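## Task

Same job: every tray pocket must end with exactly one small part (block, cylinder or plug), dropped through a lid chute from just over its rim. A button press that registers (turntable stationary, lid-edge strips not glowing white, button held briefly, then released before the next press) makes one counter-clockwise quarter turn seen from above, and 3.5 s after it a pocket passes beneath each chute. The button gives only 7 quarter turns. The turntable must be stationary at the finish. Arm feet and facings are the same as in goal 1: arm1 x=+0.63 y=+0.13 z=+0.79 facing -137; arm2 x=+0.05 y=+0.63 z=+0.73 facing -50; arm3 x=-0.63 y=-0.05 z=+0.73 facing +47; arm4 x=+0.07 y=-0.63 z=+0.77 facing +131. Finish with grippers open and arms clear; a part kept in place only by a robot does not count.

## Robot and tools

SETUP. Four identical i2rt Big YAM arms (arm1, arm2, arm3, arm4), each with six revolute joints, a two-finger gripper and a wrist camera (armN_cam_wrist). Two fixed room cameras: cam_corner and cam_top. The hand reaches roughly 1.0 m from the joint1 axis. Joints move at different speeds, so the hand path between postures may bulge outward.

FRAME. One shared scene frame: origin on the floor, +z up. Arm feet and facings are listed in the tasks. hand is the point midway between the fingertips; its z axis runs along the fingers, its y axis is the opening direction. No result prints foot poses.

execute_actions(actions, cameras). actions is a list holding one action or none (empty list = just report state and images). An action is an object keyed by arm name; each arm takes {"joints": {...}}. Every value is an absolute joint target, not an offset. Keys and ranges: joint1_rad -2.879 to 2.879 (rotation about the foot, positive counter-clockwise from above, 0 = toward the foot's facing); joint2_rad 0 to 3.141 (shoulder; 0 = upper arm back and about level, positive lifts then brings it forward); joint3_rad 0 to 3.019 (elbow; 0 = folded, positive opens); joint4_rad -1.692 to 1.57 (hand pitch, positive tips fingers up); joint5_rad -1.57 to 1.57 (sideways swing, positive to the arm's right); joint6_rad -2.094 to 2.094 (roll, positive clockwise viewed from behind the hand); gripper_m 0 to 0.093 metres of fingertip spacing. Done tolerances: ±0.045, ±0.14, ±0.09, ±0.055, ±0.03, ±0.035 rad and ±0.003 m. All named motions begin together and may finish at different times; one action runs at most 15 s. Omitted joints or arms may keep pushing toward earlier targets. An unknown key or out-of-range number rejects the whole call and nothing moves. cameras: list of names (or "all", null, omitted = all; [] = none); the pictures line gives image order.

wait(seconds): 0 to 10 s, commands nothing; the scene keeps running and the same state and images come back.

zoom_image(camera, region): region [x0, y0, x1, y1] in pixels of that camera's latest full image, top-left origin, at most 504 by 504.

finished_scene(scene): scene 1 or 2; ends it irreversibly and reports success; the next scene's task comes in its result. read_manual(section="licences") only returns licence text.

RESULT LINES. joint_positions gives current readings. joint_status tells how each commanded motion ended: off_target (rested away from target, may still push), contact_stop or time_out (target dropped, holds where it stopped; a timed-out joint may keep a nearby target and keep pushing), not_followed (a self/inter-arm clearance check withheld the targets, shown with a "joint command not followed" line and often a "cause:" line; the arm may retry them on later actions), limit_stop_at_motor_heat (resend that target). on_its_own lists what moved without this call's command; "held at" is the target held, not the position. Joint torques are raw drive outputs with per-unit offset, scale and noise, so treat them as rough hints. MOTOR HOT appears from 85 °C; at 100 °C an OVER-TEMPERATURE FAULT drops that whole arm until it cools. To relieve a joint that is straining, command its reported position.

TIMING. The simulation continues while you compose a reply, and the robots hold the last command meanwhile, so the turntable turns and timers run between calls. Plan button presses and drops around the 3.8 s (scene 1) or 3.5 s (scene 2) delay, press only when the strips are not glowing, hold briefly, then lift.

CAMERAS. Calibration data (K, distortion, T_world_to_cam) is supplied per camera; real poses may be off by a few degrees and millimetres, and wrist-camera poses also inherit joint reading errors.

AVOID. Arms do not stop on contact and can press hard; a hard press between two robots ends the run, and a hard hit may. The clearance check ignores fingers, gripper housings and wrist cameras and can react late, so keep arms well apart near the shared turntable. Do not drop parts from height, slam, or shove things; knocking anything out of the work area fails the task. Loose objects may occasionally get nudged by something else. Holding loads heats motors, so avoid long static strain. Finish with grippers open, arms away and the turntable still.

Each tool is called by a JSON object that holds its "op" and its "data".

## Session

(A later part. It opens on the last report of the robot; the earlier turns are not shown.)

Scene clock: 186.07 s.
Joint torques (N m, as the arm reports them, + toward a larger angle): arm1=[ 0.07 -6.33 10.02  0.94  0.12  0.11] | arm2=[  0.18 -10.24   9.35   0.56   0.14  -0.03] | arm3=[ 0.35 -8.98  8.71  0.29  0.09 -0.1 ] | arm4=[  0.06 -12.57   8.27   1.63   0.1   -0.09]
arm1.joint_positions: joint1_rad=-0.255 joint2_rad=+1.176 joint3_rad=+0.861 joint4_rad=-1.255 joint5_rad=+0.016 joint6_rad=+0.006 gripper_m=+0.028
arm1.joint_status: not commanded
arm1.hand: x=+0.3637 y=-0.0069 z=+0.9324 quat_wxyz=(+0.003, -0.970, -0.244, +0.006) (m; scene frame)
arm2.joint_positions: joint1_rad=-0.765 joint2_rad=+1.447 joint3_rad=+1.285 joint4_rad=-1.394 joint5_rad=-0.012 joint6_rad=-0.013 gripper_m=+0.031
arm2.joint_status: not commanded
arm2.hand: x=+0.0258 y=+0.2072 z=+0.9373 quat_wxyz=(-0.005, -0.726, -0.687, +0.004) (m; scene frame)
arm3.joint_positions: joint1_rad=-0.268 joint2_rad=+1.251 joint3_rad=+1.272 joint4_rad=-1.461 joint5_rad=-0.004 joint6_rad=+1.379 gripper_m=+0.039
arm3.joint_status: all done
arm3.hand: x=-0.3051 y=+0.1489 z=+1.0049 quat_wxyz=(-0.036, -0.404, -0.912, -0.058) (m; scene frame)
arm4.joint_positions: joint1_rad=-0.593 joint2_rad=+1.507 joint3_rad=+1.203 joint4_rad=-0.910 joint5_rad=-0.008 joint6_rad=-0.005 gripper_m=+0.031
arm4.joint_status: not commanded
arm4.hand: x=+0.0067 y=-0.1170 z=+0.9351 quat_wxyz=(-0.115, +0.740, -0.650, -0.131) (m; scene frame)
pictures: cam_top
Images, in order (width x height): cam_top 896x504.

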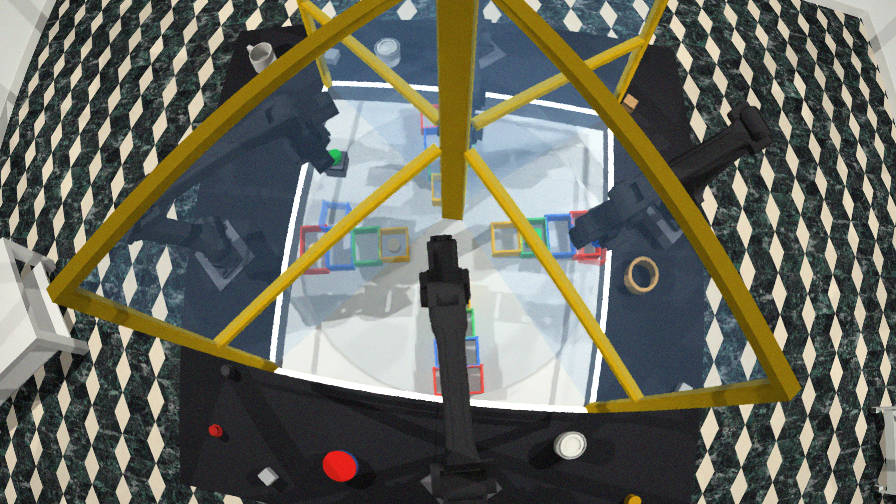

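{"op": "execute_actions", "data": {"actions": [{"arm3":{"joints":{"joint2_rad":1.4,"joint3_rad":1.36}}}], "cameras": []}}

{"op": "wait", "data": {"seconds": 3}}

{"op": "execute_actions", "data": {"actions": [{"arm3":{"joints":{"joint2_rad":1.5,"joint3_rad":1.28}}}], "cameras": []}}

{"op": "execute_actions", "data": {"actions": [{"arm3":{"joints":{"joint2_rad":1.39}}}], "cameras": []}}

{"op": "execute_actions", "data": {"actions": [{"arm3":{"joints":{"joint1_rad":-0.582,"joint2_rad":1.32,"joint3_rad":1.165,"joint4_rad":-1.385,"joint6_rad":1.94}}}], "cameras": []}}

{"op": "wait", "data": {"seconds": 0.3}}

{"op": "execute_actions", "data": {"actions": [{"arm3":{"joints":{"gripper_m":0.07}}}], "cameras": ["arm3_cam_wrist"]}}

{"op": "execute_actions", "data": {"actions": [{"arm3":{"joints":{"joint2_rad":0.95,"joint3_rad":1.05,"joint4_rad":-1.65,"joint6_rad":0}}}], "cameras": ["cam_top"]}}

Scene clock: 197.90 s.
Joint torques (N m, as the arm reports them, + toward a larger angle): arm1=[ 0.18 -6.38 10.    0.95  0.13  0.11] | arm2=[  0.12 -10.34   9.34   0.54   0.14  -0.03] | arm3=[  0.54 -13.01  11.47   0.19   0.08  -0.08] | arm4=[  0.51 -12.84   8.28   1.74   0.11  -0.1 ]
arm1.joint_positions: joint1_rad=-0.255 joint2_rad=+1.176 joint3_rad=+0.861 joint4_rad=-1.255 joint5_rad=+0.016 joint6_rad=+0.006 gripper_m=+0.028
arm1.joint_status: not commanded
arm1.hand: x=+0.3637 y=-0.0069 z=+0.9324 quat_wxyz=(+0.003, -0.970, -0.244, +0.006) (m; scene frame)
arm2.joint_positions: joint1_rad=-0.765 joint2_rad=+1.447 joint3_rad=+1.285 joint4_rad=-1.394 joint5_rad=-0.012 joint6_rad=-0.013 gripper_m=+0.031
arm2.joint_status: not commanded
arm2.hand: x=+0.0258 y=+0.2072 z=+0.9373 quat_wxyz=(-0.005, -0.726, -0.687, +0.004) (m; scene frame)
arm3.joint_positions: joint1_rad=-0.268 joint2_rad=+1.412 joint3_rad=+1.308 joint4_rad=-1.463 joint5_rad=-0.004 joint6_rad=+1.379 gripper_m=+0.039
arm3.joint_status: all done
arm3.hand: x=-0.2805 y=+0.1640 z=+0.9592 quat_wxyz=(+0.000, -0.405, -0.914, -0.006) (m; scene frame)
arm4.joint_positions: joint1_rad=-0.593 joint2_rad=+1.507 joint3_rad=+1.203 joint4_rad=-0.910 joint5_rad=-0.008 joint6_rad=-0.005 gripper_m=+0.031
arm4.joint_status: not commanded
arm4.hand: x=+0.0067 y=-0.1170 z=+0.9351 quat_wxyz=(-0.115, +0.740, -0.650, -0.131) (m; scene frame)
pictures: none
No camera images: the call's "cameras" was empty. Leave "cameras" out to get every camera's image.

Scene clock: 200.90 s.
Joint torques (N m, as the arm reports them, + toward a larger angle): arm1=[ 0.15 -6.43 10.    0.96  0.13  0.11] | arm2=[  0.07 -10.24   9.36   0.56   0.14  -0.03] | arm3=[  0.41 -12.53  11.53   0.15   0.1   -0.08] | arm4=[  0.32 -12.8    8.28   1.47   0.1   -0.09]
arm1.joint_positions: joint1_rad=-0.255 joint2_rad=+1.176 joint3_rad=+0.861 joint4_rad=-1.255 joint5_rad=+0.016 joint6_rad=+0.006 gripper_m=+0.028
arm1.joint_status: not commanded
arm1.hand: x=+0.3637 y=-0.0069 z=+0.9324 quat_wxyz=(+0.003, -0.970, -0.244, +0.006) (m; scene frame)
arm2.joint_positions: joint1_rad=-0.765 joint2_rad=+1.447 joint3_rad=+1.285 joint4_rad=-1.394 joint5_rad=-0.012 joint6_rad=-0.013 gripper_m=+0.031
arm2.joint_status: not commanded
arm2.hand: x=+0.0258 y=+0.2072 z=+0.9373 quat_wxyz=(-0.005, -0.726, -0.687, +0.004) (m; scene frame)
arm3.joint_positions: joint1_rad=-0.268 joint2_rad=+1.412 joint3_rad=+1.308 joint4_rad=-1.463 joint5_rad=-0.004 joint6_rad=+1.379 gripper_m=+0.039
arm3.joint_status: all done
arm3.hand: x=-0.2805 y=+0.1640 z=+0.9592 quat_wxyz=(+0.000, -0.405, -0.914, -0.006) (m; scene frame)
arm4.joint_positions: joint1_rad=-0.593 joint2_rad=+1.507 joint3_rad=+1.203 joint4_rad=-0.910 joint5_rad=-0.008 joint6_rad=-0.005 gripper_m=+0.031
arm4.joint_status: not commanded
arm4.hand: x=+0.0067 y=-0.1170 z=+0.9351 quat_wxyz=(-0.115, +0.740, -0.650, -0.131) (m; scene frame)
wait: 3.00 s; at rest by 0.27 s
pictures: arm1_cam_wrist, arm2_cam_wrist, arm3_cam_wrist, arm4_cam_wrist, cam_corner, cam_top
camera_calibration (this result's frames):
arm1_cam_wrist: T_world_to_cam=[[-0.462023, 0.886508, 0.0252545, 0.145724], [0.725676, 0.361525, 0.585401, -0.805141], [0.509833, 0.288795, -0.810351, 0.694066], [0, 0, 0, 1]] pos_world=[0.297741, -0.0385504, 1.03009]
arm2_cam_wrist: T_world_to_cam=[[-0.9976, 0.0684225, -0.0106381, 0.0255661], [0.0499012, 0.816899, 0.574618, -0.705421], [0.0480071, 0.572708, -0.818352, 0.770971], [0, 0, 0, 1]] pos_world=[0.0236941, 0.132967, 1.03655]
arm3_cam_wrist: T_world_to_cam=[[-0.738653, -0.674084, 0.00156927, -0.0976992], [-0.542913, 0.596295, 0.591335, -0.810461], [-0.399545, 0.43594, -0.806424, 0.717503], [0, 0, 0, 1]] pos_world=[-0.225501, 0.104628, 1.05802]
arm4_cam_wrist: T_world_to_cam=[[0.993511, 0.113583, 0.00586387, -0.00342721], [0.107506, -0.954686, 0.277519, -0.367365], [0.0371195, -0.275088, -0.960702, 0.988936], [0, 0, 0, 1]] pos_world=[0.00619015, -0.0782849, 1.05204]
Images, in order (width x height): arm1_cam_wrist 616x616, arm2_cam_wrist 616x616, arm3_cam_wrist 616x616, arm4_cam_wrist 616x616, cam_corner 896x504, cam_top 896x504.

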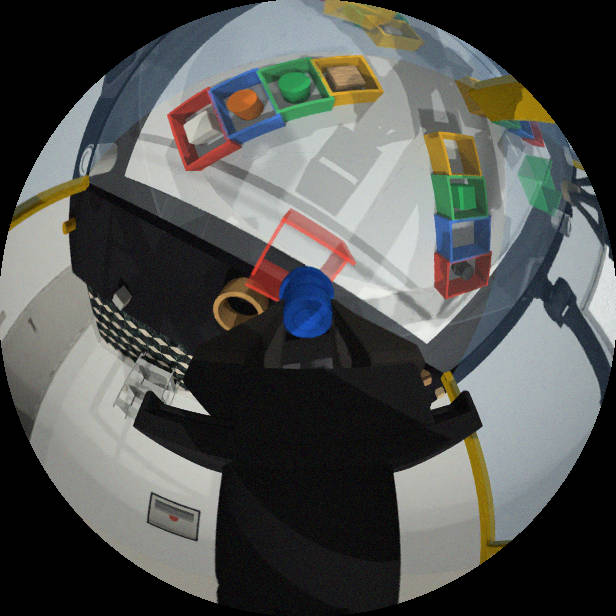

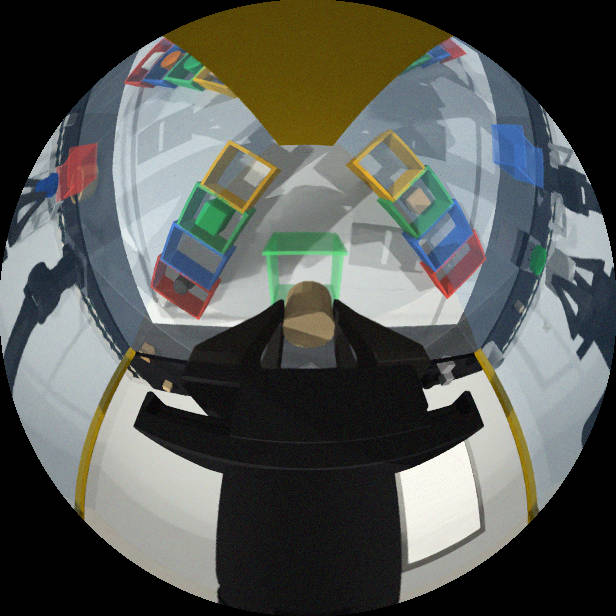

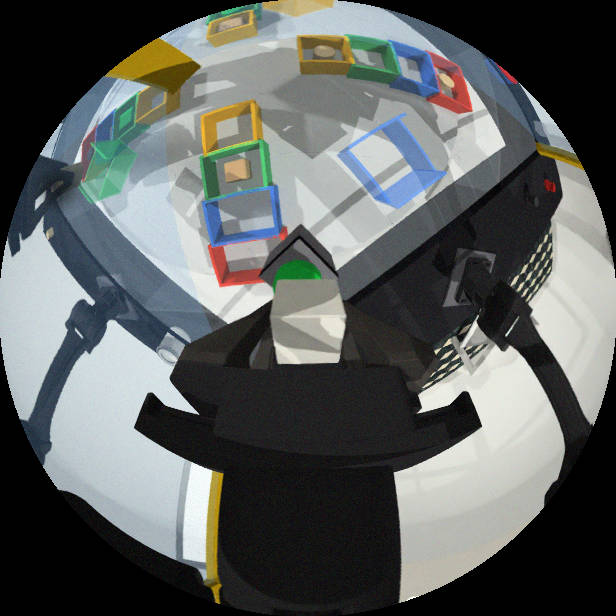

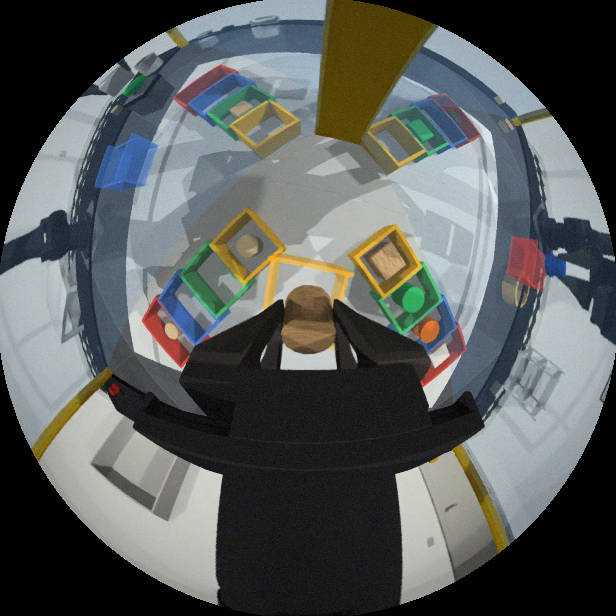

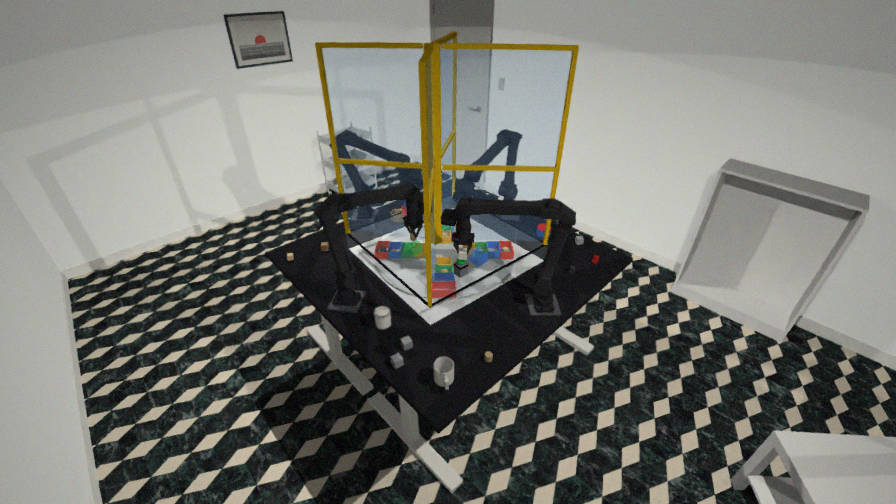

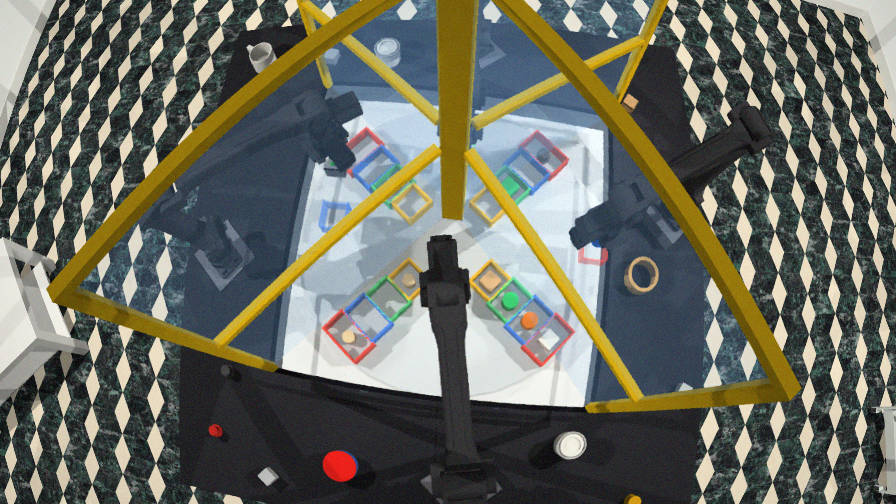

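Scene clock: 201.67 s.
Joint torques (N m, as the arm reports them, + toward a larger angle): arm1=[ 0.16 -6.36 10.01  0.94  0.12  0.11] | arm2=[  0.   -10.44   9.33   0.56   0.15  -0.02] | arm3=[ 0.41 -9.17  6.06  0.15  0.09 -0.07] | arm4=[  0.24 -12.76   8.21   1.61   0.11  -0.11]
arm1.joint_positions: joint1_rad=-0.255 joint2_rad=+1.176 joint3_rad=+0.861 joint4_rad=-1.255 joint5_rad=+0.016 joint6_rad=+0.006 gripper_m=+0.028
arm1.joint_status: not commanded
arm1.hand: x=+0.3637 y=-0.0069 z=+0.9324 quat_wxyz=(+0.003, -0.970, -0.244, +0.006) (m; scene frame)
arm2.joint_positions: joint1_rad=-0.765 joint2_rad=+1.447 joint3_rad=+1.285 joint4_rad=-1.394 joint5_rad=-0.012 joint6_rad=-0.013 gripper_m=+0.031
arm2.joint_status: not commanded
arm2.hand: x=+0.0258 y=+0.2072 z=+0.9373 quat_wxyz=(-0.005, -0.726, -0.687, +0.004) (m; scene frame)
arm3.joint_positions: joint1_rad=-0.268 joint2_rad=+1.466 joint3_rad=+1.306 joint4_rad=-1.464 joint5_rad=-0.004 joint6_rad=+1.379 gripper_m=+0.039
arm3.joint_status: all done
arm3.hand: x=-0.2773 y=+0.1660 z=+0.9373 quat_wxyz=(+0.017, -0.405, -0.914, +0.018) (m; scene frame)
arm4.joint_positions: joint1_rad=-0.593 joint2_rad=+1.507 joint3_rad=+1.203 joint4_rad=-0.910 joint5_rad=-0.008 joint6_rad=-0.005 gripper_m=+0.031
arm4.joint_status: not commanded
arm4.hand: x=+0.0067 y=-0.1170 z=+0.9351 quat_wxyz=(-0.115, +0.740, -0.650, -0.131) (m; scene frame)
pictures: none
No camera images: the call's "cameras" was empty. Leave "cameras" out to get every camera's image.

Scene clock: 202.53 s.
Joint torques (N m, as the arm reports them, + toward a larger angle): arm1=[ 0.13 -6.4  10.01  0.94  0.12  0.11] | arm2=[ -0.07 -10.38   9.38   0.56   0.13  -0.03] | arm3=[  0.61 -11.56   7.83   0.13   0.08  -0.08] | arm4=[  0.09 -12.72   8.3    1.65   0.1   -0.06]
arm1.joint_positions: joint1_rad=-0.255 joint2_rad=+1.176 joint3_rad=+0.861 joint4_rad=-1.255 joint5_rad=+0.016 joint6_rad=+0.006 gripper_m=+0.028
arm1.joint_status: not commanded
arm1.hand: x=+0.3637 y=-0.0069 z=+0.9324 quat_wxyz=(+0.003, -0.970, -0.244, +0.006) (m; scene frame)
arm2.joint_positions: joint1_rad=-0.765 joint2_rad=+1.447 joint3_rad=+1.285 joint4_rad=-1.394 joint5_rad=-0.012 joint6_rad=-0.013 gripper_m=+0.031
arm2.joint_status: not commanded
arm2.hand: x=+0.0258 y=+0.2072 z=+0.9373 quat_wxyz=(-0.005, -0.726, -0.687, +0.004) (m; scene frame)
arm3.joint_positions: joint1_rad=-0.268 joint2_rad=+1.391 joint3_rad=+1.280 joint4_rad=-1.464 joint5_rad=-0.004 joint6_rad=+1.379 gripper_m=+0.039
arm3.joint_status: all done
arm3.hand: x=-0.2894 y=+0.1586 z=+0.9566 quat_wxyz=(+0.002, -0.405, -0.914, -0.003) (m; scene frame)
arm4.joint_positions: joint1_rad=-0.593 joint2_rad=+1.507 joint3_rad=+1.203 joint4_rad=-0.910 joint5_rad=-0.008 joint6_rad=-0.005 gripper_m=+0.031
arm4.joint_status: not commanded
arm4.hand: x=+0.0067 y=-0.1170 z=+0.9351 quat_wxyz=(-0.115, +0.740, -0.650, -0.131) (m; scene frame)
pictures: none
No camera images: the call's "cameras" was empty. Leave "cameras" out to get every camera's image.

Scene clock: 204.10 s.
Joint torques (N m, as the arm reports them, + toward a larger angle): arm1=[ 0.1  -6.46 10.01  0.96  0.13  0.1 ] | arm2=[  0.02 -10.19   9.39   0.58   0.16  -0.03] | arm3=[  2.08 -10.47   7.82   0.98   0.01   0.13] | arm4=[  0.12 -12.61   8.34   1.75   0.11  -0.06]
arm1.joint_positions: joint1_rad=-0.255 joint2_rad=+1.176 joint3_rad=+0.861 joint4_rad=-1.255 joint5_rad=+0.016 joint6_rad=+0.006 gripper_m=+0.028
arm1.joint_status: not commanded
arm1.hand: x=+0.3637 y=-0.0069 z=+0.9324 quat_wxyz=(+0.003, -0.970, -0.244, +0.006) (m; scene frame)
arm2.joint_positions: joint1_rad=-0.765 joint2_rad=+1.447 joint3_rad=+1.285 joint4_rad=-1.394 joint5_rad=-0.012 joint6_rad=-0.013 gripper_m=+0.031
arm2.joint_status: not commanded
arm2.hand: x=+0.0258 y=+0.2072 z=+0.9373 quat_wxyz=(-0.005, -0.726, -0.687, +0.004) (m; scene frame)
arm3.joint_positions: joint1_rad=-0.588 joint2_rad=+1.328 joint3_rad=+1.165 joint4_rad=-1.397 joint5_rad=-0.003 joint6_rad=+1.929 gripper_m=+0.039
arm3.joint_status: all done
arm3.hand: x=-0.2641 y=+0.0351 z=+0.9355 quat_wxyz=(+0.000, -0.753, -0.658, -0.008) (m; scene frame)
arm4.joint_positions: joint1_rad=-0.593 joint2_rad=+1.507 joint3_rad=+1.203 joint4_rad=-0.910 joint5_rad=-0.008 joint6_rad=-0.005 gripper_m=+0.031
arm4.joint_status: not commanded
arm4.hand: x=+0.0067 y=-0.1170 z=+0.9351 quat_wxyz=(-0.115, +0.740, -0.650, -0.131) (m; scene frame)
pictures: none
No camera images: the call's "cameras" was empty. Leave "cameras" out to get every camera's image.

Scene clock: 204.40 s.
Joint torques (N m, as the arm reports them, + toward a larger angle): arm1=[ 0.14 -6.45 10.01  0.93  0.13  0.11] | arm2=[  0.02 -10.17   9.4    0.54   0.15  -0.04] | arm3=[  2.2  -10.49   7.76   0.99   0.     0.1 ] | arm4=[  0.31 -12.11   8.25   1.8    0.13  -0.08]
arm1.joint_positions: joint1_rad=-0.255 joint2_rad=+1.176 joint3_rad=+0.861 joint4_rad=-1.255 joint5_rad=+0.016 joint6_rad=+0.006 gripper_m=+0.028
arm1.joint_status: not commanded
arm1.hand: x=+0.3637 y=-0.0069 z=+0.9324 quat_wxyz=(+0.003, -0.970, -0.244, +0.006) (m; scene frame)
arm2.joint_positions: joint1_rad=-0.765 joint2_rad=+1.447 joint3_rad=+1.285 joint4_rad=-1.394 joint5_rad=-0.012 joint6_rad=-0.013 gripper_m=+0.031
arm2.joint_status: not commanded
arm2.hand: x=+0.0258 y=+0.2072 z=+0.9373 quat_wxyz=(-0.005, -0.726, -0.687, +0.004) (m; scene frame)
arm3.joint_positions: joint1_rad=-0.588 joint2_rad=+1.328 joint3_rad=+1.165 joint4_rad=-1.397 joint5_rad=-0.003 joint6_rad=+1.930 gripper_m=+0.039
arm3.joint_status: all done
arm3.hand: x=-0.2641 y=+0.0351 z=+0.9355 quat_wxyz=(+0.000, -0.753, -0.658, -0.008) (m; scene frame)
arm4.joint_positions: joint1_rad=-0.593 joint2_rad=+1.507 joint3_rad=+1.203 joint4_rad=-0.910 joint5_rad=-0.008 joint6_rad=-0.005 gripper_m=+0.031
arm4.joint_status: not commanded
arm4.hand: x=+0.0067 y=-0.1170 z=+0.9351 quat_wxyz=(-0.115, +0.740, -0.650, -0.131) (m; scene frame)
wait: 0.30 s; at rest by 0.27 s
pictures: arm1_cam_wrist, arm2_cam_wrist, arm3_cam_wrist, arm4_cam_wrist, cam_corner, cam_top
camera_calibration (this result's frames):
arm1_cam_wrist: T_world_to_cam=[[-0.462023, 0.886508, 0.0252545, 0.145724], [0.725676, 0.361525, 0.585401, -0.805141], [0.509833, 0.288795, -0.810351, 0.694066], [0, 0, 0, 1]] pos_world=[0.297741, -0.0385504, 1.03009]
arm2_cam_wrist: T_world_to_cam=[[-0.9976, 0.0684225, -0.0106381, 0.0255661], [0.0499012, 0.816899, 0.574618, -0.705421], [0.0480071, 0.572708, -0.818352, 0.770971], [0, 0, 0, 1]] pos_world=[0.0236941, 0.132967, 1.03655]
arm3_cam_wrist: T_world_to_cam=[[-0.99136, 0.131163, 0.000865201, -0.266824], [0.10576, 0.795424, 0.596755, -0.551381], [0.077584, 0.59169, -0.802423, 0.877887], [0, 0, 0, 1]] pos_world=[-0.274315, -0.0458584, 1.03371]
arm4_cam_wrist: T_world_to_cam=[[0.993511, 0.113583, 0.00586387, -0.00342721], [0.107506, -0.954686, 0.277519, -0.367365], [0.0371195, -0.275088, -0.960702, 0.988936], [0, 0, 0, 1]] pos_world=[0.00619015, -0.0782849, 1.05204]
Images, in order (width x height): arm1_cam_wrist 616x616, arm2_cam_wrist 616x616, arm3_cam_wrist 616x616, arm4_cam_wrist 616x616, cam_corner 896x504, cam_top 896x504.

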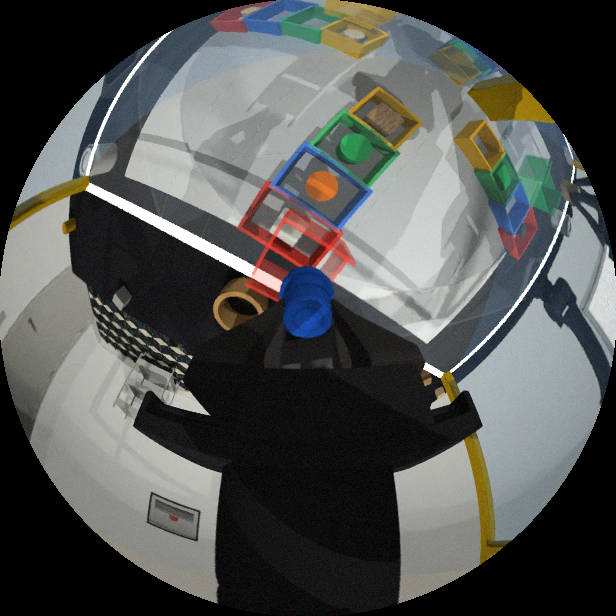

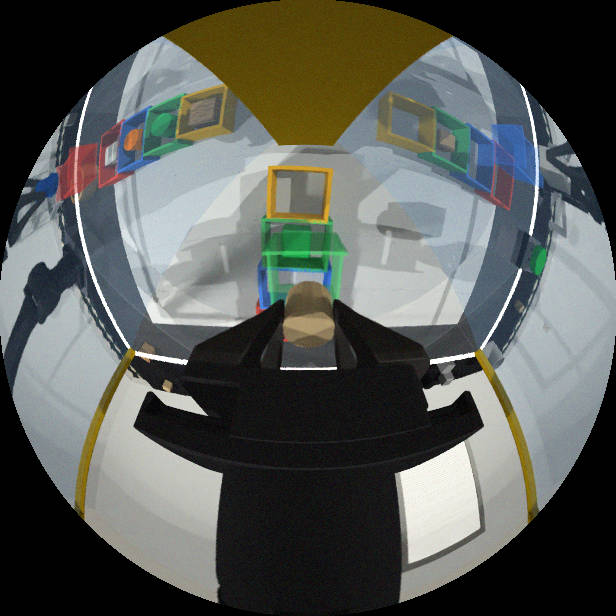

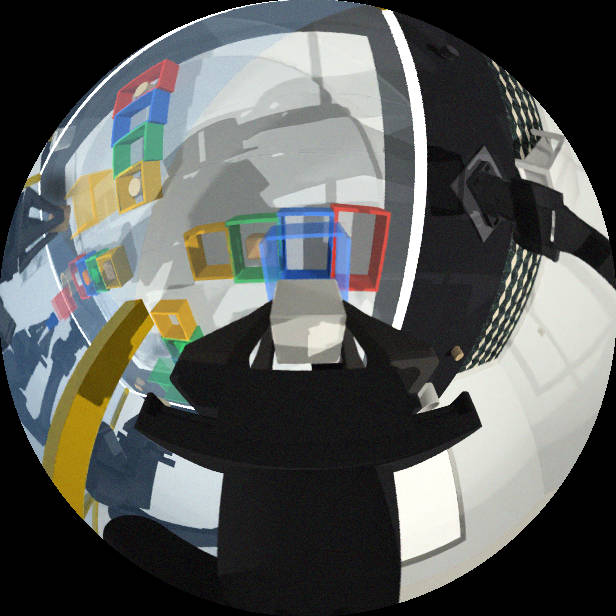

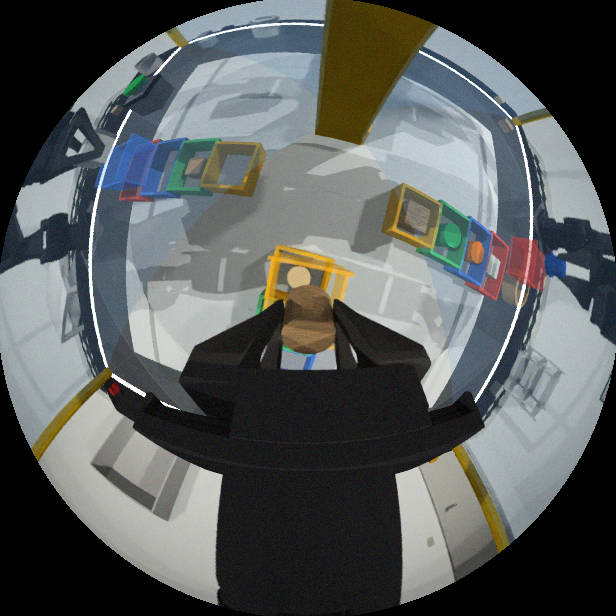

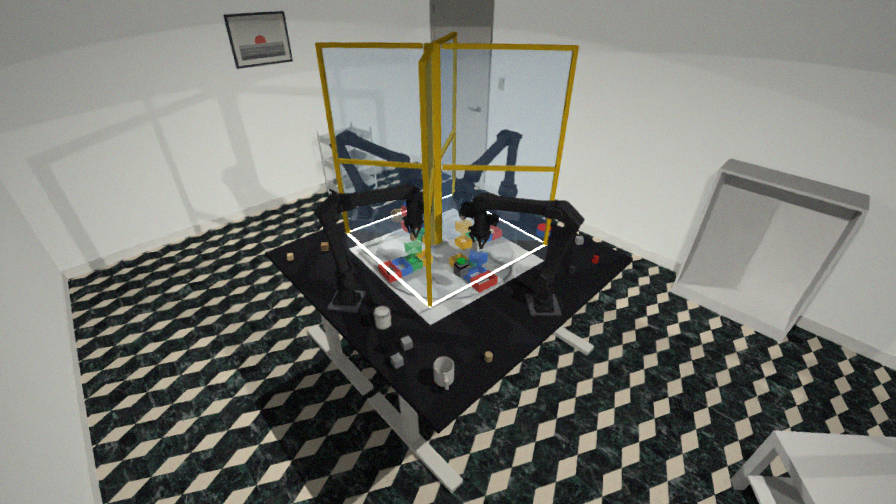

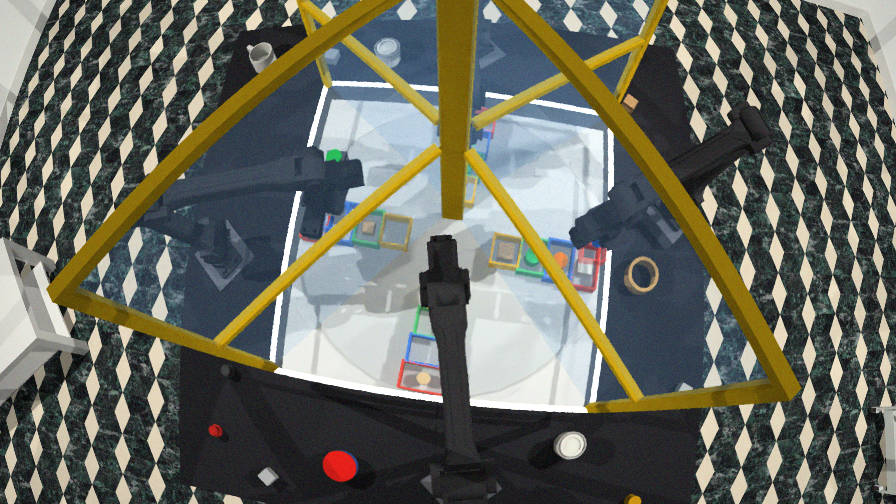

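Scene clock: 205.00 s.
Joint torques (N m, as the arm reports them, + toward a larger angle): arm1=[ 0.09 -6.42 10.01  0.95  0.12  0.11] | arm2=[  0.   -10.2    9.36   0.49   0.15  -0.04] | arm3=[  2.2  -10.53   7.61   1.08   0.01   0.1 ] | arm4=[  0.31 -12.51   8.36   1.66   0.12  -0.09]
arm1.joint_positions: joint1_rad=-0.255 joint2_rad=+1.176 joint3_rad=+0.861 joint4_rad=-1.255 joint5_rad=+0.016 joint6_rad=+0.006 gripper_m=+0.028
arm1.joint_status: not commanded
arm1.hand: x=+0.3637 y=-0.0069 z=+0.9324 quat_wxyz=(+0.003, -0.970, -0.244, +0.006) (m; scene frame)
arm2.joint_positions: joint1_rad=-0.765 joint2_rad=+1.447 joint3_rad=+1.285 joint4_rad=-1.394 joint5_rad=-0.012 joint6_rad=-0.013 gripper_m=+0.031
arm2.joint_status: not commanded
arm2.hand: x=+0.0258 y=+0.2072 z=+0.9373 quat_wxyz=(-0.005, -0.726, -0.687, +0.004) (m; scene frame)
arm3.joint_positions: joint1_rad=-0.588 joint2_rad=+1.328 joint3_rad=+1.165 joint4_rad=-1.397 joint5_rad=-0.003 joint6_rad=+1.930 gripper_m=+0.070
arm3.joint_status: all done
arm3.hand: x=-0.2641 y=+0.0351 z=+0.9355 quat_wxyz=(+0.000, -0.753, -0.658, -0.008) (m; scene frame)
arm4.joint_positions: joint1_rad=-0.593 joint2_rad=+1.507 joint3_rad=+1.203 joint4_rad=-0.910 joint5_rad=-0.008 joint6_rad=-0.005 gripper_m=+0.031
arm4.joint_status: not commanded
arm4.hand: x=+0.0067 y=-0.1170 z=+0.9351 quat_wxyz=(-0.115, +0.740, -0.650, -0.131) (m; scene frame)
pictures: arm3_cam_wrist
camera_calibration (this result's frames):
arm3_cam_wrist: T_world_to_cam=[[-0.99131, 0.131541, 0.000869741, -0.266829], [0.106066, 0.79538, 0.596758, -0.551302], [0.0778065, 0.591665, -0.802421, 0.877944], [0, 0, 0, 1]] pos_world=[-0.274345, -0.045855, 1.03371]
Images, in order (width x height): arm3_cam_wrist 616x616.

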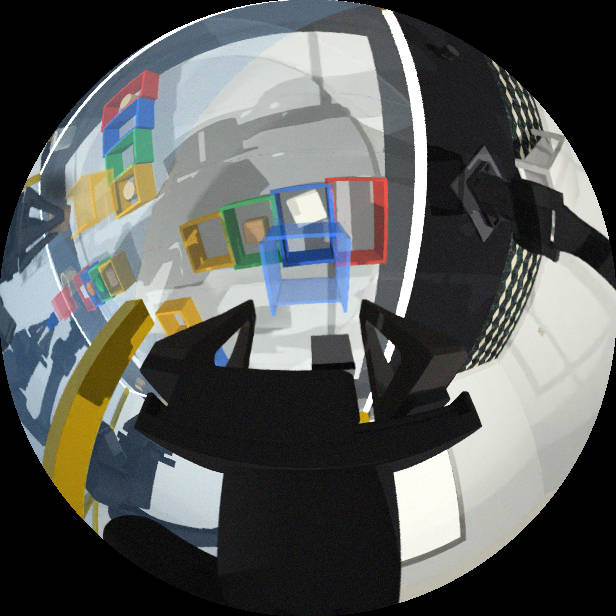

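Scene clock: 207.33 s.
Joint torques (N m, as the arm reports them, + toward a larger angle): arm1=[ 0.07 -6.42 10.02  0.93  0.13  0.11] | arm2=[  0.04 -10.51   9.41   0.53   0.14  -0.03] | arm3=[ 2.4  -3.71  8.5   0.29 -0.09 -0.07] | arm4=[  0.05 -12.57   8.33   1.8    0.08  -0.09]
arm1.joint_positions: joint1_rad=-0.255 joint2_rad=+1.176 joint3_rad=+0.861 joint4_rad=-1.255 joint5_rad=+0.016 joint6_rad=+0.006 gripper_m=+0.028
arm1.joint_status: not commanded
arm1.hand: x=+0.3637 y=-0.0069 z=+0.9324 quat_wxyz=(+0.003, -0.970, -0.244, +0.006) (m; scene frame)
arm2.joint_positions: joint1_rad=-0.765 joint2_rad=+1.447 joint3_rad=+1.285 joint4_rad=-1.394 joint5_rad=-0.012 joint6_rad=-0.013 gripper_m=+0.031
arm2.joint_status: not commanded
arm2.hand: x=+0.0258 y=+0.2072 z=+0.9373 quat_wxyz=(-0.005, -0.726, -0.687, +0.004) (m; scene frame)
arm3.joint_positions: joint1_rad=-0.588 joint2_rad=+0.948 joint3_rad=+1.043 joint4_rad=-1.642 joint5_rad=-0.003 joint6_rad=+0.010 gripper_m=+0.070
arm3.joint_status: all done
arm3.hand: x=-0.3950 y=+0.0049 z=+0.9963 quat_wxyz=(-0.014, +0.107, -0.994, -0.005) (m; scene frame)
arm4.joint_positions: joint1_rad=-0.593 joint2_rad=+1.507 joint3_rad=+1.203 joint4_rad=-0.910 joint5_rad=-0.008 joint6_rad=-0.005 gripper_m=+0.031
arm4.joint_status: not commanded
arm4.hand: x=+0.0067 y=-0.1170 z=+0.9351 quat_wxyz=(-0.115, +0.740, -0.650, -0.131) (m; scene frame)
pictures: cam_top
Images, in order (width x height): cam_top 896x504.

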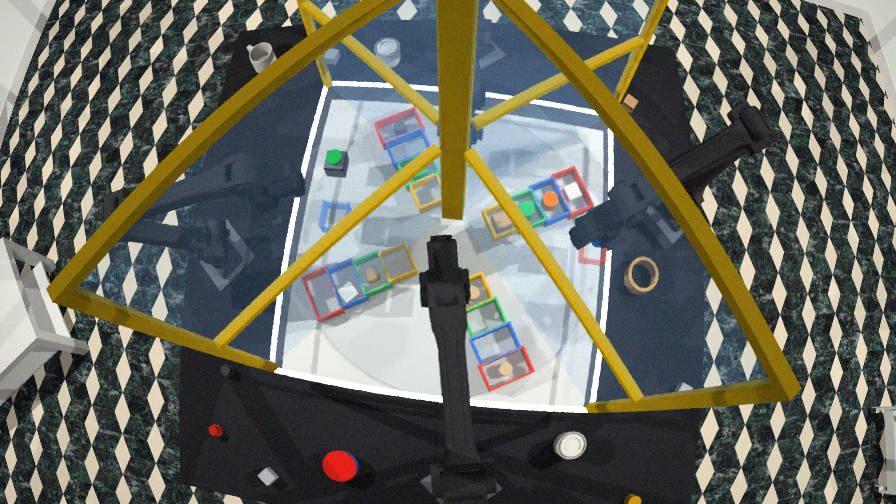

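{"op": "execute_actions", "data": {"actions": [{"arm3":{"joints":{"joint1_rad":0.83}}}], "cameras": []}}

{"op": "execute_actions", "data": {"actions": [{"arm3":{"joints":{"joint2_rad":1.605,"joint3_rad":1.23,"joint4_rad":-1.135,"gripper_m":0.08}}}], "cameras": ["arm3_cam_wrist"]}}

Scene clock: 215.67 s.
Joint torques (N m, as the arm reports them, + toward a larger angle): arm1=[ 0.11 -6.41 10.01  0.94  0.12  0.11] | arm2=[ -0.08 -10.1    9.38   0.56   0.12  -0.02] | arm3=[ 2.13 -3.63  8.53  0.2   0.01 -0.07] | arm4=[  0.52 -12.7    8.36   1.65   0.12  -0.08]
arm1.joint_positions: joint1_rad=-0.255 joint2_rad=+1.176 joint3_rad=+0.861 joint4_rad=-1.255 joint5_rad=+0.016 joint6_rad=+0.006 gripper_m=+0.028
arm1.joint_status: not commanded
arm1.hand: x=+0.3637 y=-0.0069 z=+0.9324 quat_wxyz=(+0.003, -0.970, -0.244, +0.006) (m; scene frame)
arm2.joint_positions: joint1_rad=-0.765 joint2_rad=+1.447 joint3_rad=+1.285 joint4_rad=-1.394 joint5_rad=-0.012 joint6_rad=-0.013 gripper_m=+0.031
arm2.joint_status: not commanded
arm2.hand: x=+0.0258 y=+0.2072 z=+0.9373 quat_wxyz=(-0.005, -0.726, -0.687, +0.004) (m; scene frame)
arm3.joint_positions: joint1_rad=+0.823 joint2_rad=+0.948 joint3_rad=+1.043 joint4_rad=-1.642 joint5_rad=-0.004 joint6_rad=+0.008 gripper_m=+0.070
arm3.joint_status: all done
arm3.hand: x=-0.6469 y=+0.1926 z=+0.9964 quat_wxyz=(-0.010, +0.727, -0.687, -0.011) (m; scene frame)
arm4.joint_positions: joint1_rad=-0.593 joint2_rad=+1.507 joint3_rad=+1.203 joint4_rad=-0.910 joint5_rad=-0.008 joint6_rad=-0.005 gripper_m=+0.031
arm4.joint_status: not commanded
arm4.hand: x=+0.0067 y=-0.1170 z=+0.9351 quat_wxyz=(-0.115, +0.740, -0.650, -0.131) (m; scene frame)
pictures: none
No camera images: the call's "cameras" was empty. Leave "cameras" out to get every camera's image.

Scene clock: 217.17 s.
Joint torques (N m, as the arm reports them, + toward a larger angle): arm1=[ 0.12 -6.41 10.02  0.93  0.13  0.11] | arm2=[  0.02 -10.47   9.43   0.55   0.14  -0.02] | arm3=[  1.95 -14.67   8.87   1.1   -0.02  -0.09] | arm4=[  0.35 -12.66   8.23   1.65   0.13  -0.07]
arm1.joint_positions: joint1_rad=-0.255 joint2_rad=+1.176 joint3_rad=+0.861 joint4_rad=-1.255 joint5_rad=+0.016 joint6_rad=+0.006 gripper_m=+0.028
arm1.joint_status: not commanded
arm1.hand: x=+0.3637 y=-0.0069 z=+0.9324 quat_wxyz=(+0.003, -0.970, -0.244, +0.006) (m; scene frame)
arm2.joint_positions: joint1_rad=-0.765 joint2_rad=+1.447 joint3_rad=+1.285 joint4_rad=-1.394 joint5_rad=-0.012 joint6_rad=-0.013 gripper_m=+0.031
arm2.joint_status: not commanded
arm2.hand: x=+0.0258 y=+0.2072 z=+0.9373 quat_wxyz=(-0.005, -0.726, -0.687, +0.004) (m; scene frame)
arm3.joint_positions: joint1_rad=+0.823 joint2_rad=+1.613 joint3_rad=+1.209 joint4_rad=-1.148 joint5_rad=-0.004 joint6_rad=+0.008 gripper_m=+0.080
arm3.joint_status: all done
arm3.hand: x=-0.6605 y=+0.4124 z=+0.8393 quat_wxyz=(-0.008, +0.727, -0.687, -0.009) (m; scene frame)
arm4.joint_positions: joint1_rad=-0.593 joint2_rad=+1.507 joint3_rad=+1.203 joint4_rad=-0.910 joint5_rad=-0.008 joint6_rad=-0.005 gripper_m=+0.031
arm4.joint_status: not commanded
arm4.hand: x=+0.0067 y=-0.1170 z=+0.9351 quat_wxyz=(-0.115, +0.740, -0.650, -0.131) (m; scene frame)
pictures: arm3_cam_wrist
camera_calibration (this result's frames):
arm3_cam_wrist: T_world_to_cam=[[0.998174, 0.0591065, 0.0124597, 0.624872], [0.0416053, -0.822265, 0.567582, -0.102956], [0.043793, -0.566027, -0.823223, 1.08078], [0, 0, 0, 1]] pos_world=[-0.666778, 0.490159, 0.940373]
Images, in order (width x height): arm3_cam_wrist 616x616.

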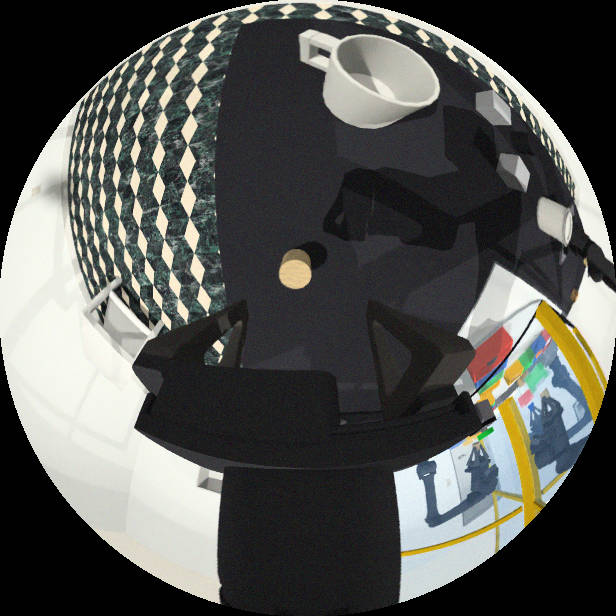

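{"op": "execute_actions", "data": {"actions": [{"arm3":{"joints":{"joint1_rad":0.853,"joint2_rad":1.735,"joint3_rad":1.112,"joint4_rad":-0.925}}}], "cameras": ["arm3_cam_wrist"]}}

{"op": "execute_actions", "data": {"actions": [{"arm3":{"joints":{"gripper_m":0.016}}}], "cameras": []}}

{"op": "execute_actions", "data": {"actions": [{"arm3":{"joints":{"joint2_rad":0.95,"joint3_rad":1.05,"joint4_rad":-1.65,"joint6_rad":1.37}}}], "cameras": []}}

{"op": "execute_actions", "data": {"actions": [{"arm3":{"joints":{"joint1_rad":-0.275}}}], "cameras": []}}

{"op": "execute_actions", "data": {"actions": [{"arm3":{"joints":{"joint2_rad":1.4,"joint3_rad":1.37,"joint4_rad":-1.45}}}], "cameras": ["arm3_cam_wrist"]}}

Scene clock: 226.47 s.
Joint torques (N m, as the arm reports them, + toward a larger angle): arm1=[ 0.12 -6.38 10.01  0.96  0.12  0.11] | arm2=[ -0.03 -10.3    9.38   0.6    0.14  -0.02] | arm3=[  2.12 -15.51   7.02   1.    -0.03  -0.07] | arm4=[  0.18 -13.08   8.39   1.73   0.12  -0.09]
arm1.joint_positions: joint1_rad=-0.255 joint2_rad=+1.176 joint3_rad=+0.861 joint4_rad=-1.255 joint5_rad=+0.016 joint6_rad=+0.006 gripper_m=+0.028
arm1.joint_status: not commanded
arm1.hand: x=+0.3637 y=-0.0069 z=+0.9324 quat_wxyz=(+0.003, -0.970, -0.244, +0.006) (m; scene frame)
arm2.joint_positions: joint1_rad=-0.765 joint2_rad=+1.447 joint3_rad=+1.285 joint4_rad=-1.394 joint5_rad=-0.012 joint6_rad=-0.013 gripper_m=+0.031
arm2.joint_status: not commanded
arm2.hand: x=+0.0258 y=+0.2072 z=+0.9373 quat_wxyz=(-0.005, -0.726, -0.687, +0.004) (m; scene frame)
arm3.joint_positions: joint1_rad=+0.844 joint2_rad=+1.743 joint3_rad=+1.101 joint4_rad=-0.938 joint5_rad=-0.004 joint6_rad=+0.008 gripper_m=+0.080
arm3.joint_status: all done
arm3.hand: x=-0.6696 y=+0.4078 z=+0.7467 quat_wxyz=(+0.001, +0.734, -0.679, +0.002) (m; scene frame)
arm4.joint_positions: joint1_rad=-0.593 joint2_rad=+1.507 joint3_rad=+1.203 joint4_rad=-0.910 joint5_rad=-0.008 joint6_rad=-0.005 gripper_m=+0.031
arm4.joint_status: not commanded
arm4.hand: x=+0.0067 y=-0.1170 z=+0.9351 quat_wxyz=(-0.115, +0.740, -0.650, -0.131) (m; scene frame)
pictures: arm3_cam_wrist
camera_calibration (this result's frames):
arm3_cam_wrist: T_world_to_cam=[[0.996661, 0.080654, 0.012721, 0.625395], [0.0575938, -0.804861, 0.590661, -0.067436], [0.0578779, -0.587957, -0.806819, 1.00853], [0, 0, 0, 1]] pos_world=[-0.677795, 0.488254, 0.845577]
Images, in order (width x height): arm3_cam_wrist 616x616.

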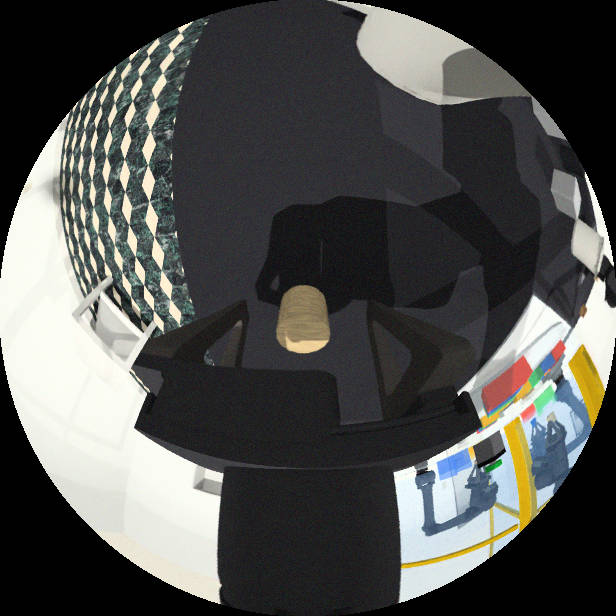

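Scene clock: 227.10 s.
Joint torques (N m, as the arm reports them, + toward a larger angle): arm1=[ 0.1  -6.4  10.01  0.99  0.13  0.11] | arm2=[ -0.09 -10.3    9.39   0.52   0.14  -0.02] | arm3=[  2.44 -15.7    7.08   1.11  -0.03  -0.06] | arm4=[  0.38 -12.5    8.32   1.79   0.12  -0.12]
arm1.joint_positions: joint1_rad=-0.255 joint2_rad=+1.176 joint3_rad=+0.861 joint4_rad=-1.255 joint5_rad=+0.016 joint6_rad=+0.006 gripper_m=+0.028
arm1.joint_status: not commanded
arm1.hand: x=+0.3637 y=-0.0069 z=+0.9324 quat_wxyz=(+0.003, -0.970, -0.244, +0.006) (m; scene frame)
arm2.joint_positions: joint1_rad=-0.765 joint2_rad=+1.447 joint3_rad=+1.285 joint4_rad=-1.394 joint5_rad=-0.012 joint6_rad=-0.013 gripper_m=+0.031
arm2.joint_status: not commanded
arm2.hand: x=+0.0258 y=+0.2072 z=+0.9373 quat_wxyz=(-0.005, -0.726, -0.687, +0.004) (m; scene frame)
arm3.joint_positions: joint1_rad=+0.844 joint2_rad=+1.743 joint3_rad=+1.101 joint4_rad=-0.938 joint5_rad=-0.004 joint6_rad=+0.008 gripper_m=+0.031
arm3.joint_status: gripper_m off_target (ended at +0.031, target +0.016)
arm3.hand: x=-0.6696 y=+0.4078 z=+0.7467 quat_wxyz=(+0.001, +0.734, -0.679, +0.002) (m; scene frame)
arm4.joint_positions: joint1_rad=-0.593 joint2_rad=+1.507 joint3_rad=+1.203 joint4_rad=-0.910 joint5_rad=-0.008 joint6_rad=-0.005 gripper_m=+0.031
arm4.joint_status: not commanded
arm4.hand: x=+0.0067 y=-0.1170 z=+0.9351 quat_wxyz=(-0.115, +0.740, -0.650, -0.131) (m; scene frame)
pictures: none
No camera images: the call's "cameras" was empty. Leave "cameras" out to get every camera's image.

Scene clock: 229.17 s.
Joint torques (N m, as the arm reports them, + toward a larger angle): arm1=[ 0.07 -6.45 10.02  0.94  0.12  0.1 ] | arm2=[ -0.13 -10.34   9.33   0.51   0.15  -0.03] | arm3=[ 2.28 -3.25  8.56  0.06  0.1   0.09] | arm4=[  0.71 -12.66   8.28   1.63   0.09  -0.1 ]
arm1.joint_positions: joint1_rad=-0.255 joint2_rad=+1.176 joint3_rad=+0.861 joint4_rad=-1.255 joint5_rad=+0.016 joint6_rad=+0.006 gripper_m=+0.028
arm1.joint_status: not commanded
arm1.hand: x=+0.3637 y=-0.0069 z=+0.9324 quat_wxyz=(+0.003, -0.970, -0.244, +0.006) (m; scene frame)
arm2.joint_positions: joint1_rad=-0.765 joint2_rad=+1.447 joint3_rad=+1.285 joint4_rad=-1.394 joint5_rad=-0.012 joint6_rad=-0.013 gripper_m=+0.031
arm2.joint_status: not commanded
arm2.hand: x=+0.0258 y=+0.2072 z=+0.9373 quat_wxyz=(-0.005, -0.726, -0.687, +0.004) (m; scene frame)
arm3.joint_positions: joint1_rad=+0.844 joint2_rad=+0.944 joint3_rad=+1.042 joint4_rad=-1.639 joint5_rad=-0.004 joint6_rad=+1.360 gripper_m=+0.031
arm3.joint_status: all done
arm3.hand: x=-0.6520 y=+0.1923 z=+0.9971 quat_wxyz=(-0.001, +0.148, -0.989, -0.018) (m; scene frame)
arm4.joint_positions: joint1_rad=-0.593 joint2_rad=+1.507 joint3_rad=+1.203 joint4_rad=-0.910 joint5_rad=-0.008 joint6_rad=-0.005 gripper_m=+0.031
arm4.joint_status: not commanded
arm4.hand: x=+0.0067 y=-0.1170 z=+0.9351 quat_wxyz=(-0.115, +0.740, -0.650, -0.131) (m; scene frame)
pictures: none
No camera images: the call's "cameras" was empty. Leave "cameras" out to get every camera's image.

Scene clock: 230.73 s.
Joint torques (N m, as the arm reports them, + toward a larger angle): arm1=[ 0.04 -6.37  9.99  0.94  0.13  0.11] | arm2=[  0.02 -10.1    9.38   0.56   0.15  -0.04] | arm3=[ 1.34 -3.68  8.52  0.05  0.05  0.09] | arm4=[  0.39 -12.9    8.24   1.74   0.09  -0.08]
arm1.joint_positions: joint1_rad=-0.255 joint2_rad=+1.176 joint3_rad=+0.861 joint4_rad=-1.255 joint5_rad=+0.016 joint6_rad=+0.006 gripper_m=+0.028
arm1.joint_status: not commanded
arm1.hand: x=+0.3637 y=-0.0069 z=+0.9324 quat_wxyz=(+0.003, -0.970, -0.244, +0.006) (m; scene frame)
arm2.joint_positions: joint1_rad=-0.765 joint2_rad=+1.447 joint3_rad=+1.285 joint4_rad=-1.394 joint5_rad=-0.012 joint6_rad=-0.013 gripper_m=+0.031
arm2.joint_status: not commanded
arm2.hand: x=+0.0258 y=+0.2072 z=+0.9373 quat_wxyz=(-0.005, -0.726, -0.687, +0.004) (m; scene frame)
arm3.joint_positions: joint1_rad=-0.268 joint2_rad=+0.947 joint3_rad=+1.042 joint4_rad=-1.639 joint5_rad=-0.003 joint6_rad=+1.361 gripper_m=+0.031
arm3.joint_status: all done
arm3.hand: x=-0.4236 y=+0.0769 z=+0.9964 quat_wxyz=(-0.007, -0.397, -0.918, -0.015) (m; scene frame)
arm4.joint_positions: joint1_rad=-0.593 joint2_rad=+1.507 joint3_rad=+1.203 joint4_rad=-0.910 joint5_rad=-0.008 joint6_rad=-0.005 gripper_m=+0.031
arm4.joint_status: not commanded
arm4.hand: x=+0.0067 y=-0.1170 z=+0.9351 quat_wxyz=(-0.115, +0.740, -0.650, -0.131) (m; scene frame)
pictures: none
No camera images: the call's "cameras" was empty. Leave "cameras" out to get every camera's image.

Scene clock: 232.07 s.
Joint torques (N m, as the arm reports them, + toward a larger angle): arm1=[ 0.11 -6.37 10.02  0.94  0.12  0.11] | arm2=[ -0.08 -10.13   9.37   0.54   0.15  -0.04] | arm3=[  0.72 -12.57  11.21   0.66   0.05   0.09] | arm4=[  0.12 -12.75   8.25   1.68   0.11  -0.09]
arm1.joint_positions: joint1_rad=-0.255 joint2_rad=+1.176 joint3_rad=+0.861 joint4_rad=-1.255 joint5_rad=+0.016 joint6_rad=+0.006 gripper_m=+0.028
arm1.joint_status: not commanded
arm1.hand: x=+0.3637 y=-0.0069 z=+0.9324 quat_wxyz=(+0.003, -0.970, -0.244, +0.006) (m; scene frame)
arm2.joint_positions: joint1_rad=-0.765 joint2_rad=+1.447 joint3_rad=+1.285 joint4_rad=-1.394 joint5_rad=-0.012 joint6_rad=-0.013 gripper_m=+0.031
arm2.joint_status: not commanded
arm2.hand: x=+0.0258 y=+0.2072 z=+0.9373 quat_wxyz=(-0.005, -0.726, -0.687, +0.004) (m; scene frame)
arm3.joint_positions: joint1_rad=-0.268 joint2_rad=+1.409 joint3_rad=+1.323 joint4_rad=-1.456 joint5_rad=-0.003 joint6_rad=+1.361 gripper_m=+0.031
arm3.joint_status: all done
arm3.hand: x=-0.2755 y=+0.1667 z=+0.9663 quat_wxyz=(-0.008, -0.397, -0.918, -0.016) (m; scene frame)
arm4.joint_positions: joint1_rad=-0.593 joint2_rad=+1.507 joint3_rad=+1.203 joint4_rad=-0.910 joint5_rad=-0.008 joint6_rad=-0.005 gripper_m=+0.031
arm4.joint_status: not commanded
arm4.hand: x=+0.0067 y=-0.1170 z=+0.9351 quat_wxyz=(-0.115, +0.740, -0.650, -0.131) (m; scene frame)
pictures: arm3_cam_wrist
camera_calibration (this result's frames):
arm3_cam_wrist: T_world_to_cam=[[-0.72654, -0.686742, -0.0228875, -0.0631424], [-0.566376, 0.579675, 0.585829, -0.811994], [-0.389046, 0.438591, -0.810112, 0.730031], [0, 0, 0, 1]] pos_world=[-0.221754, 0.107145, 1.06565]
Images, in order (width x height): arm3_cam_wrist 616x616.

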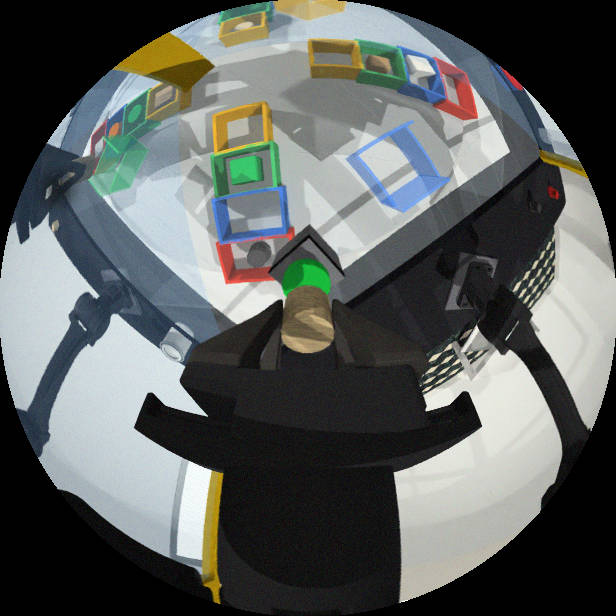

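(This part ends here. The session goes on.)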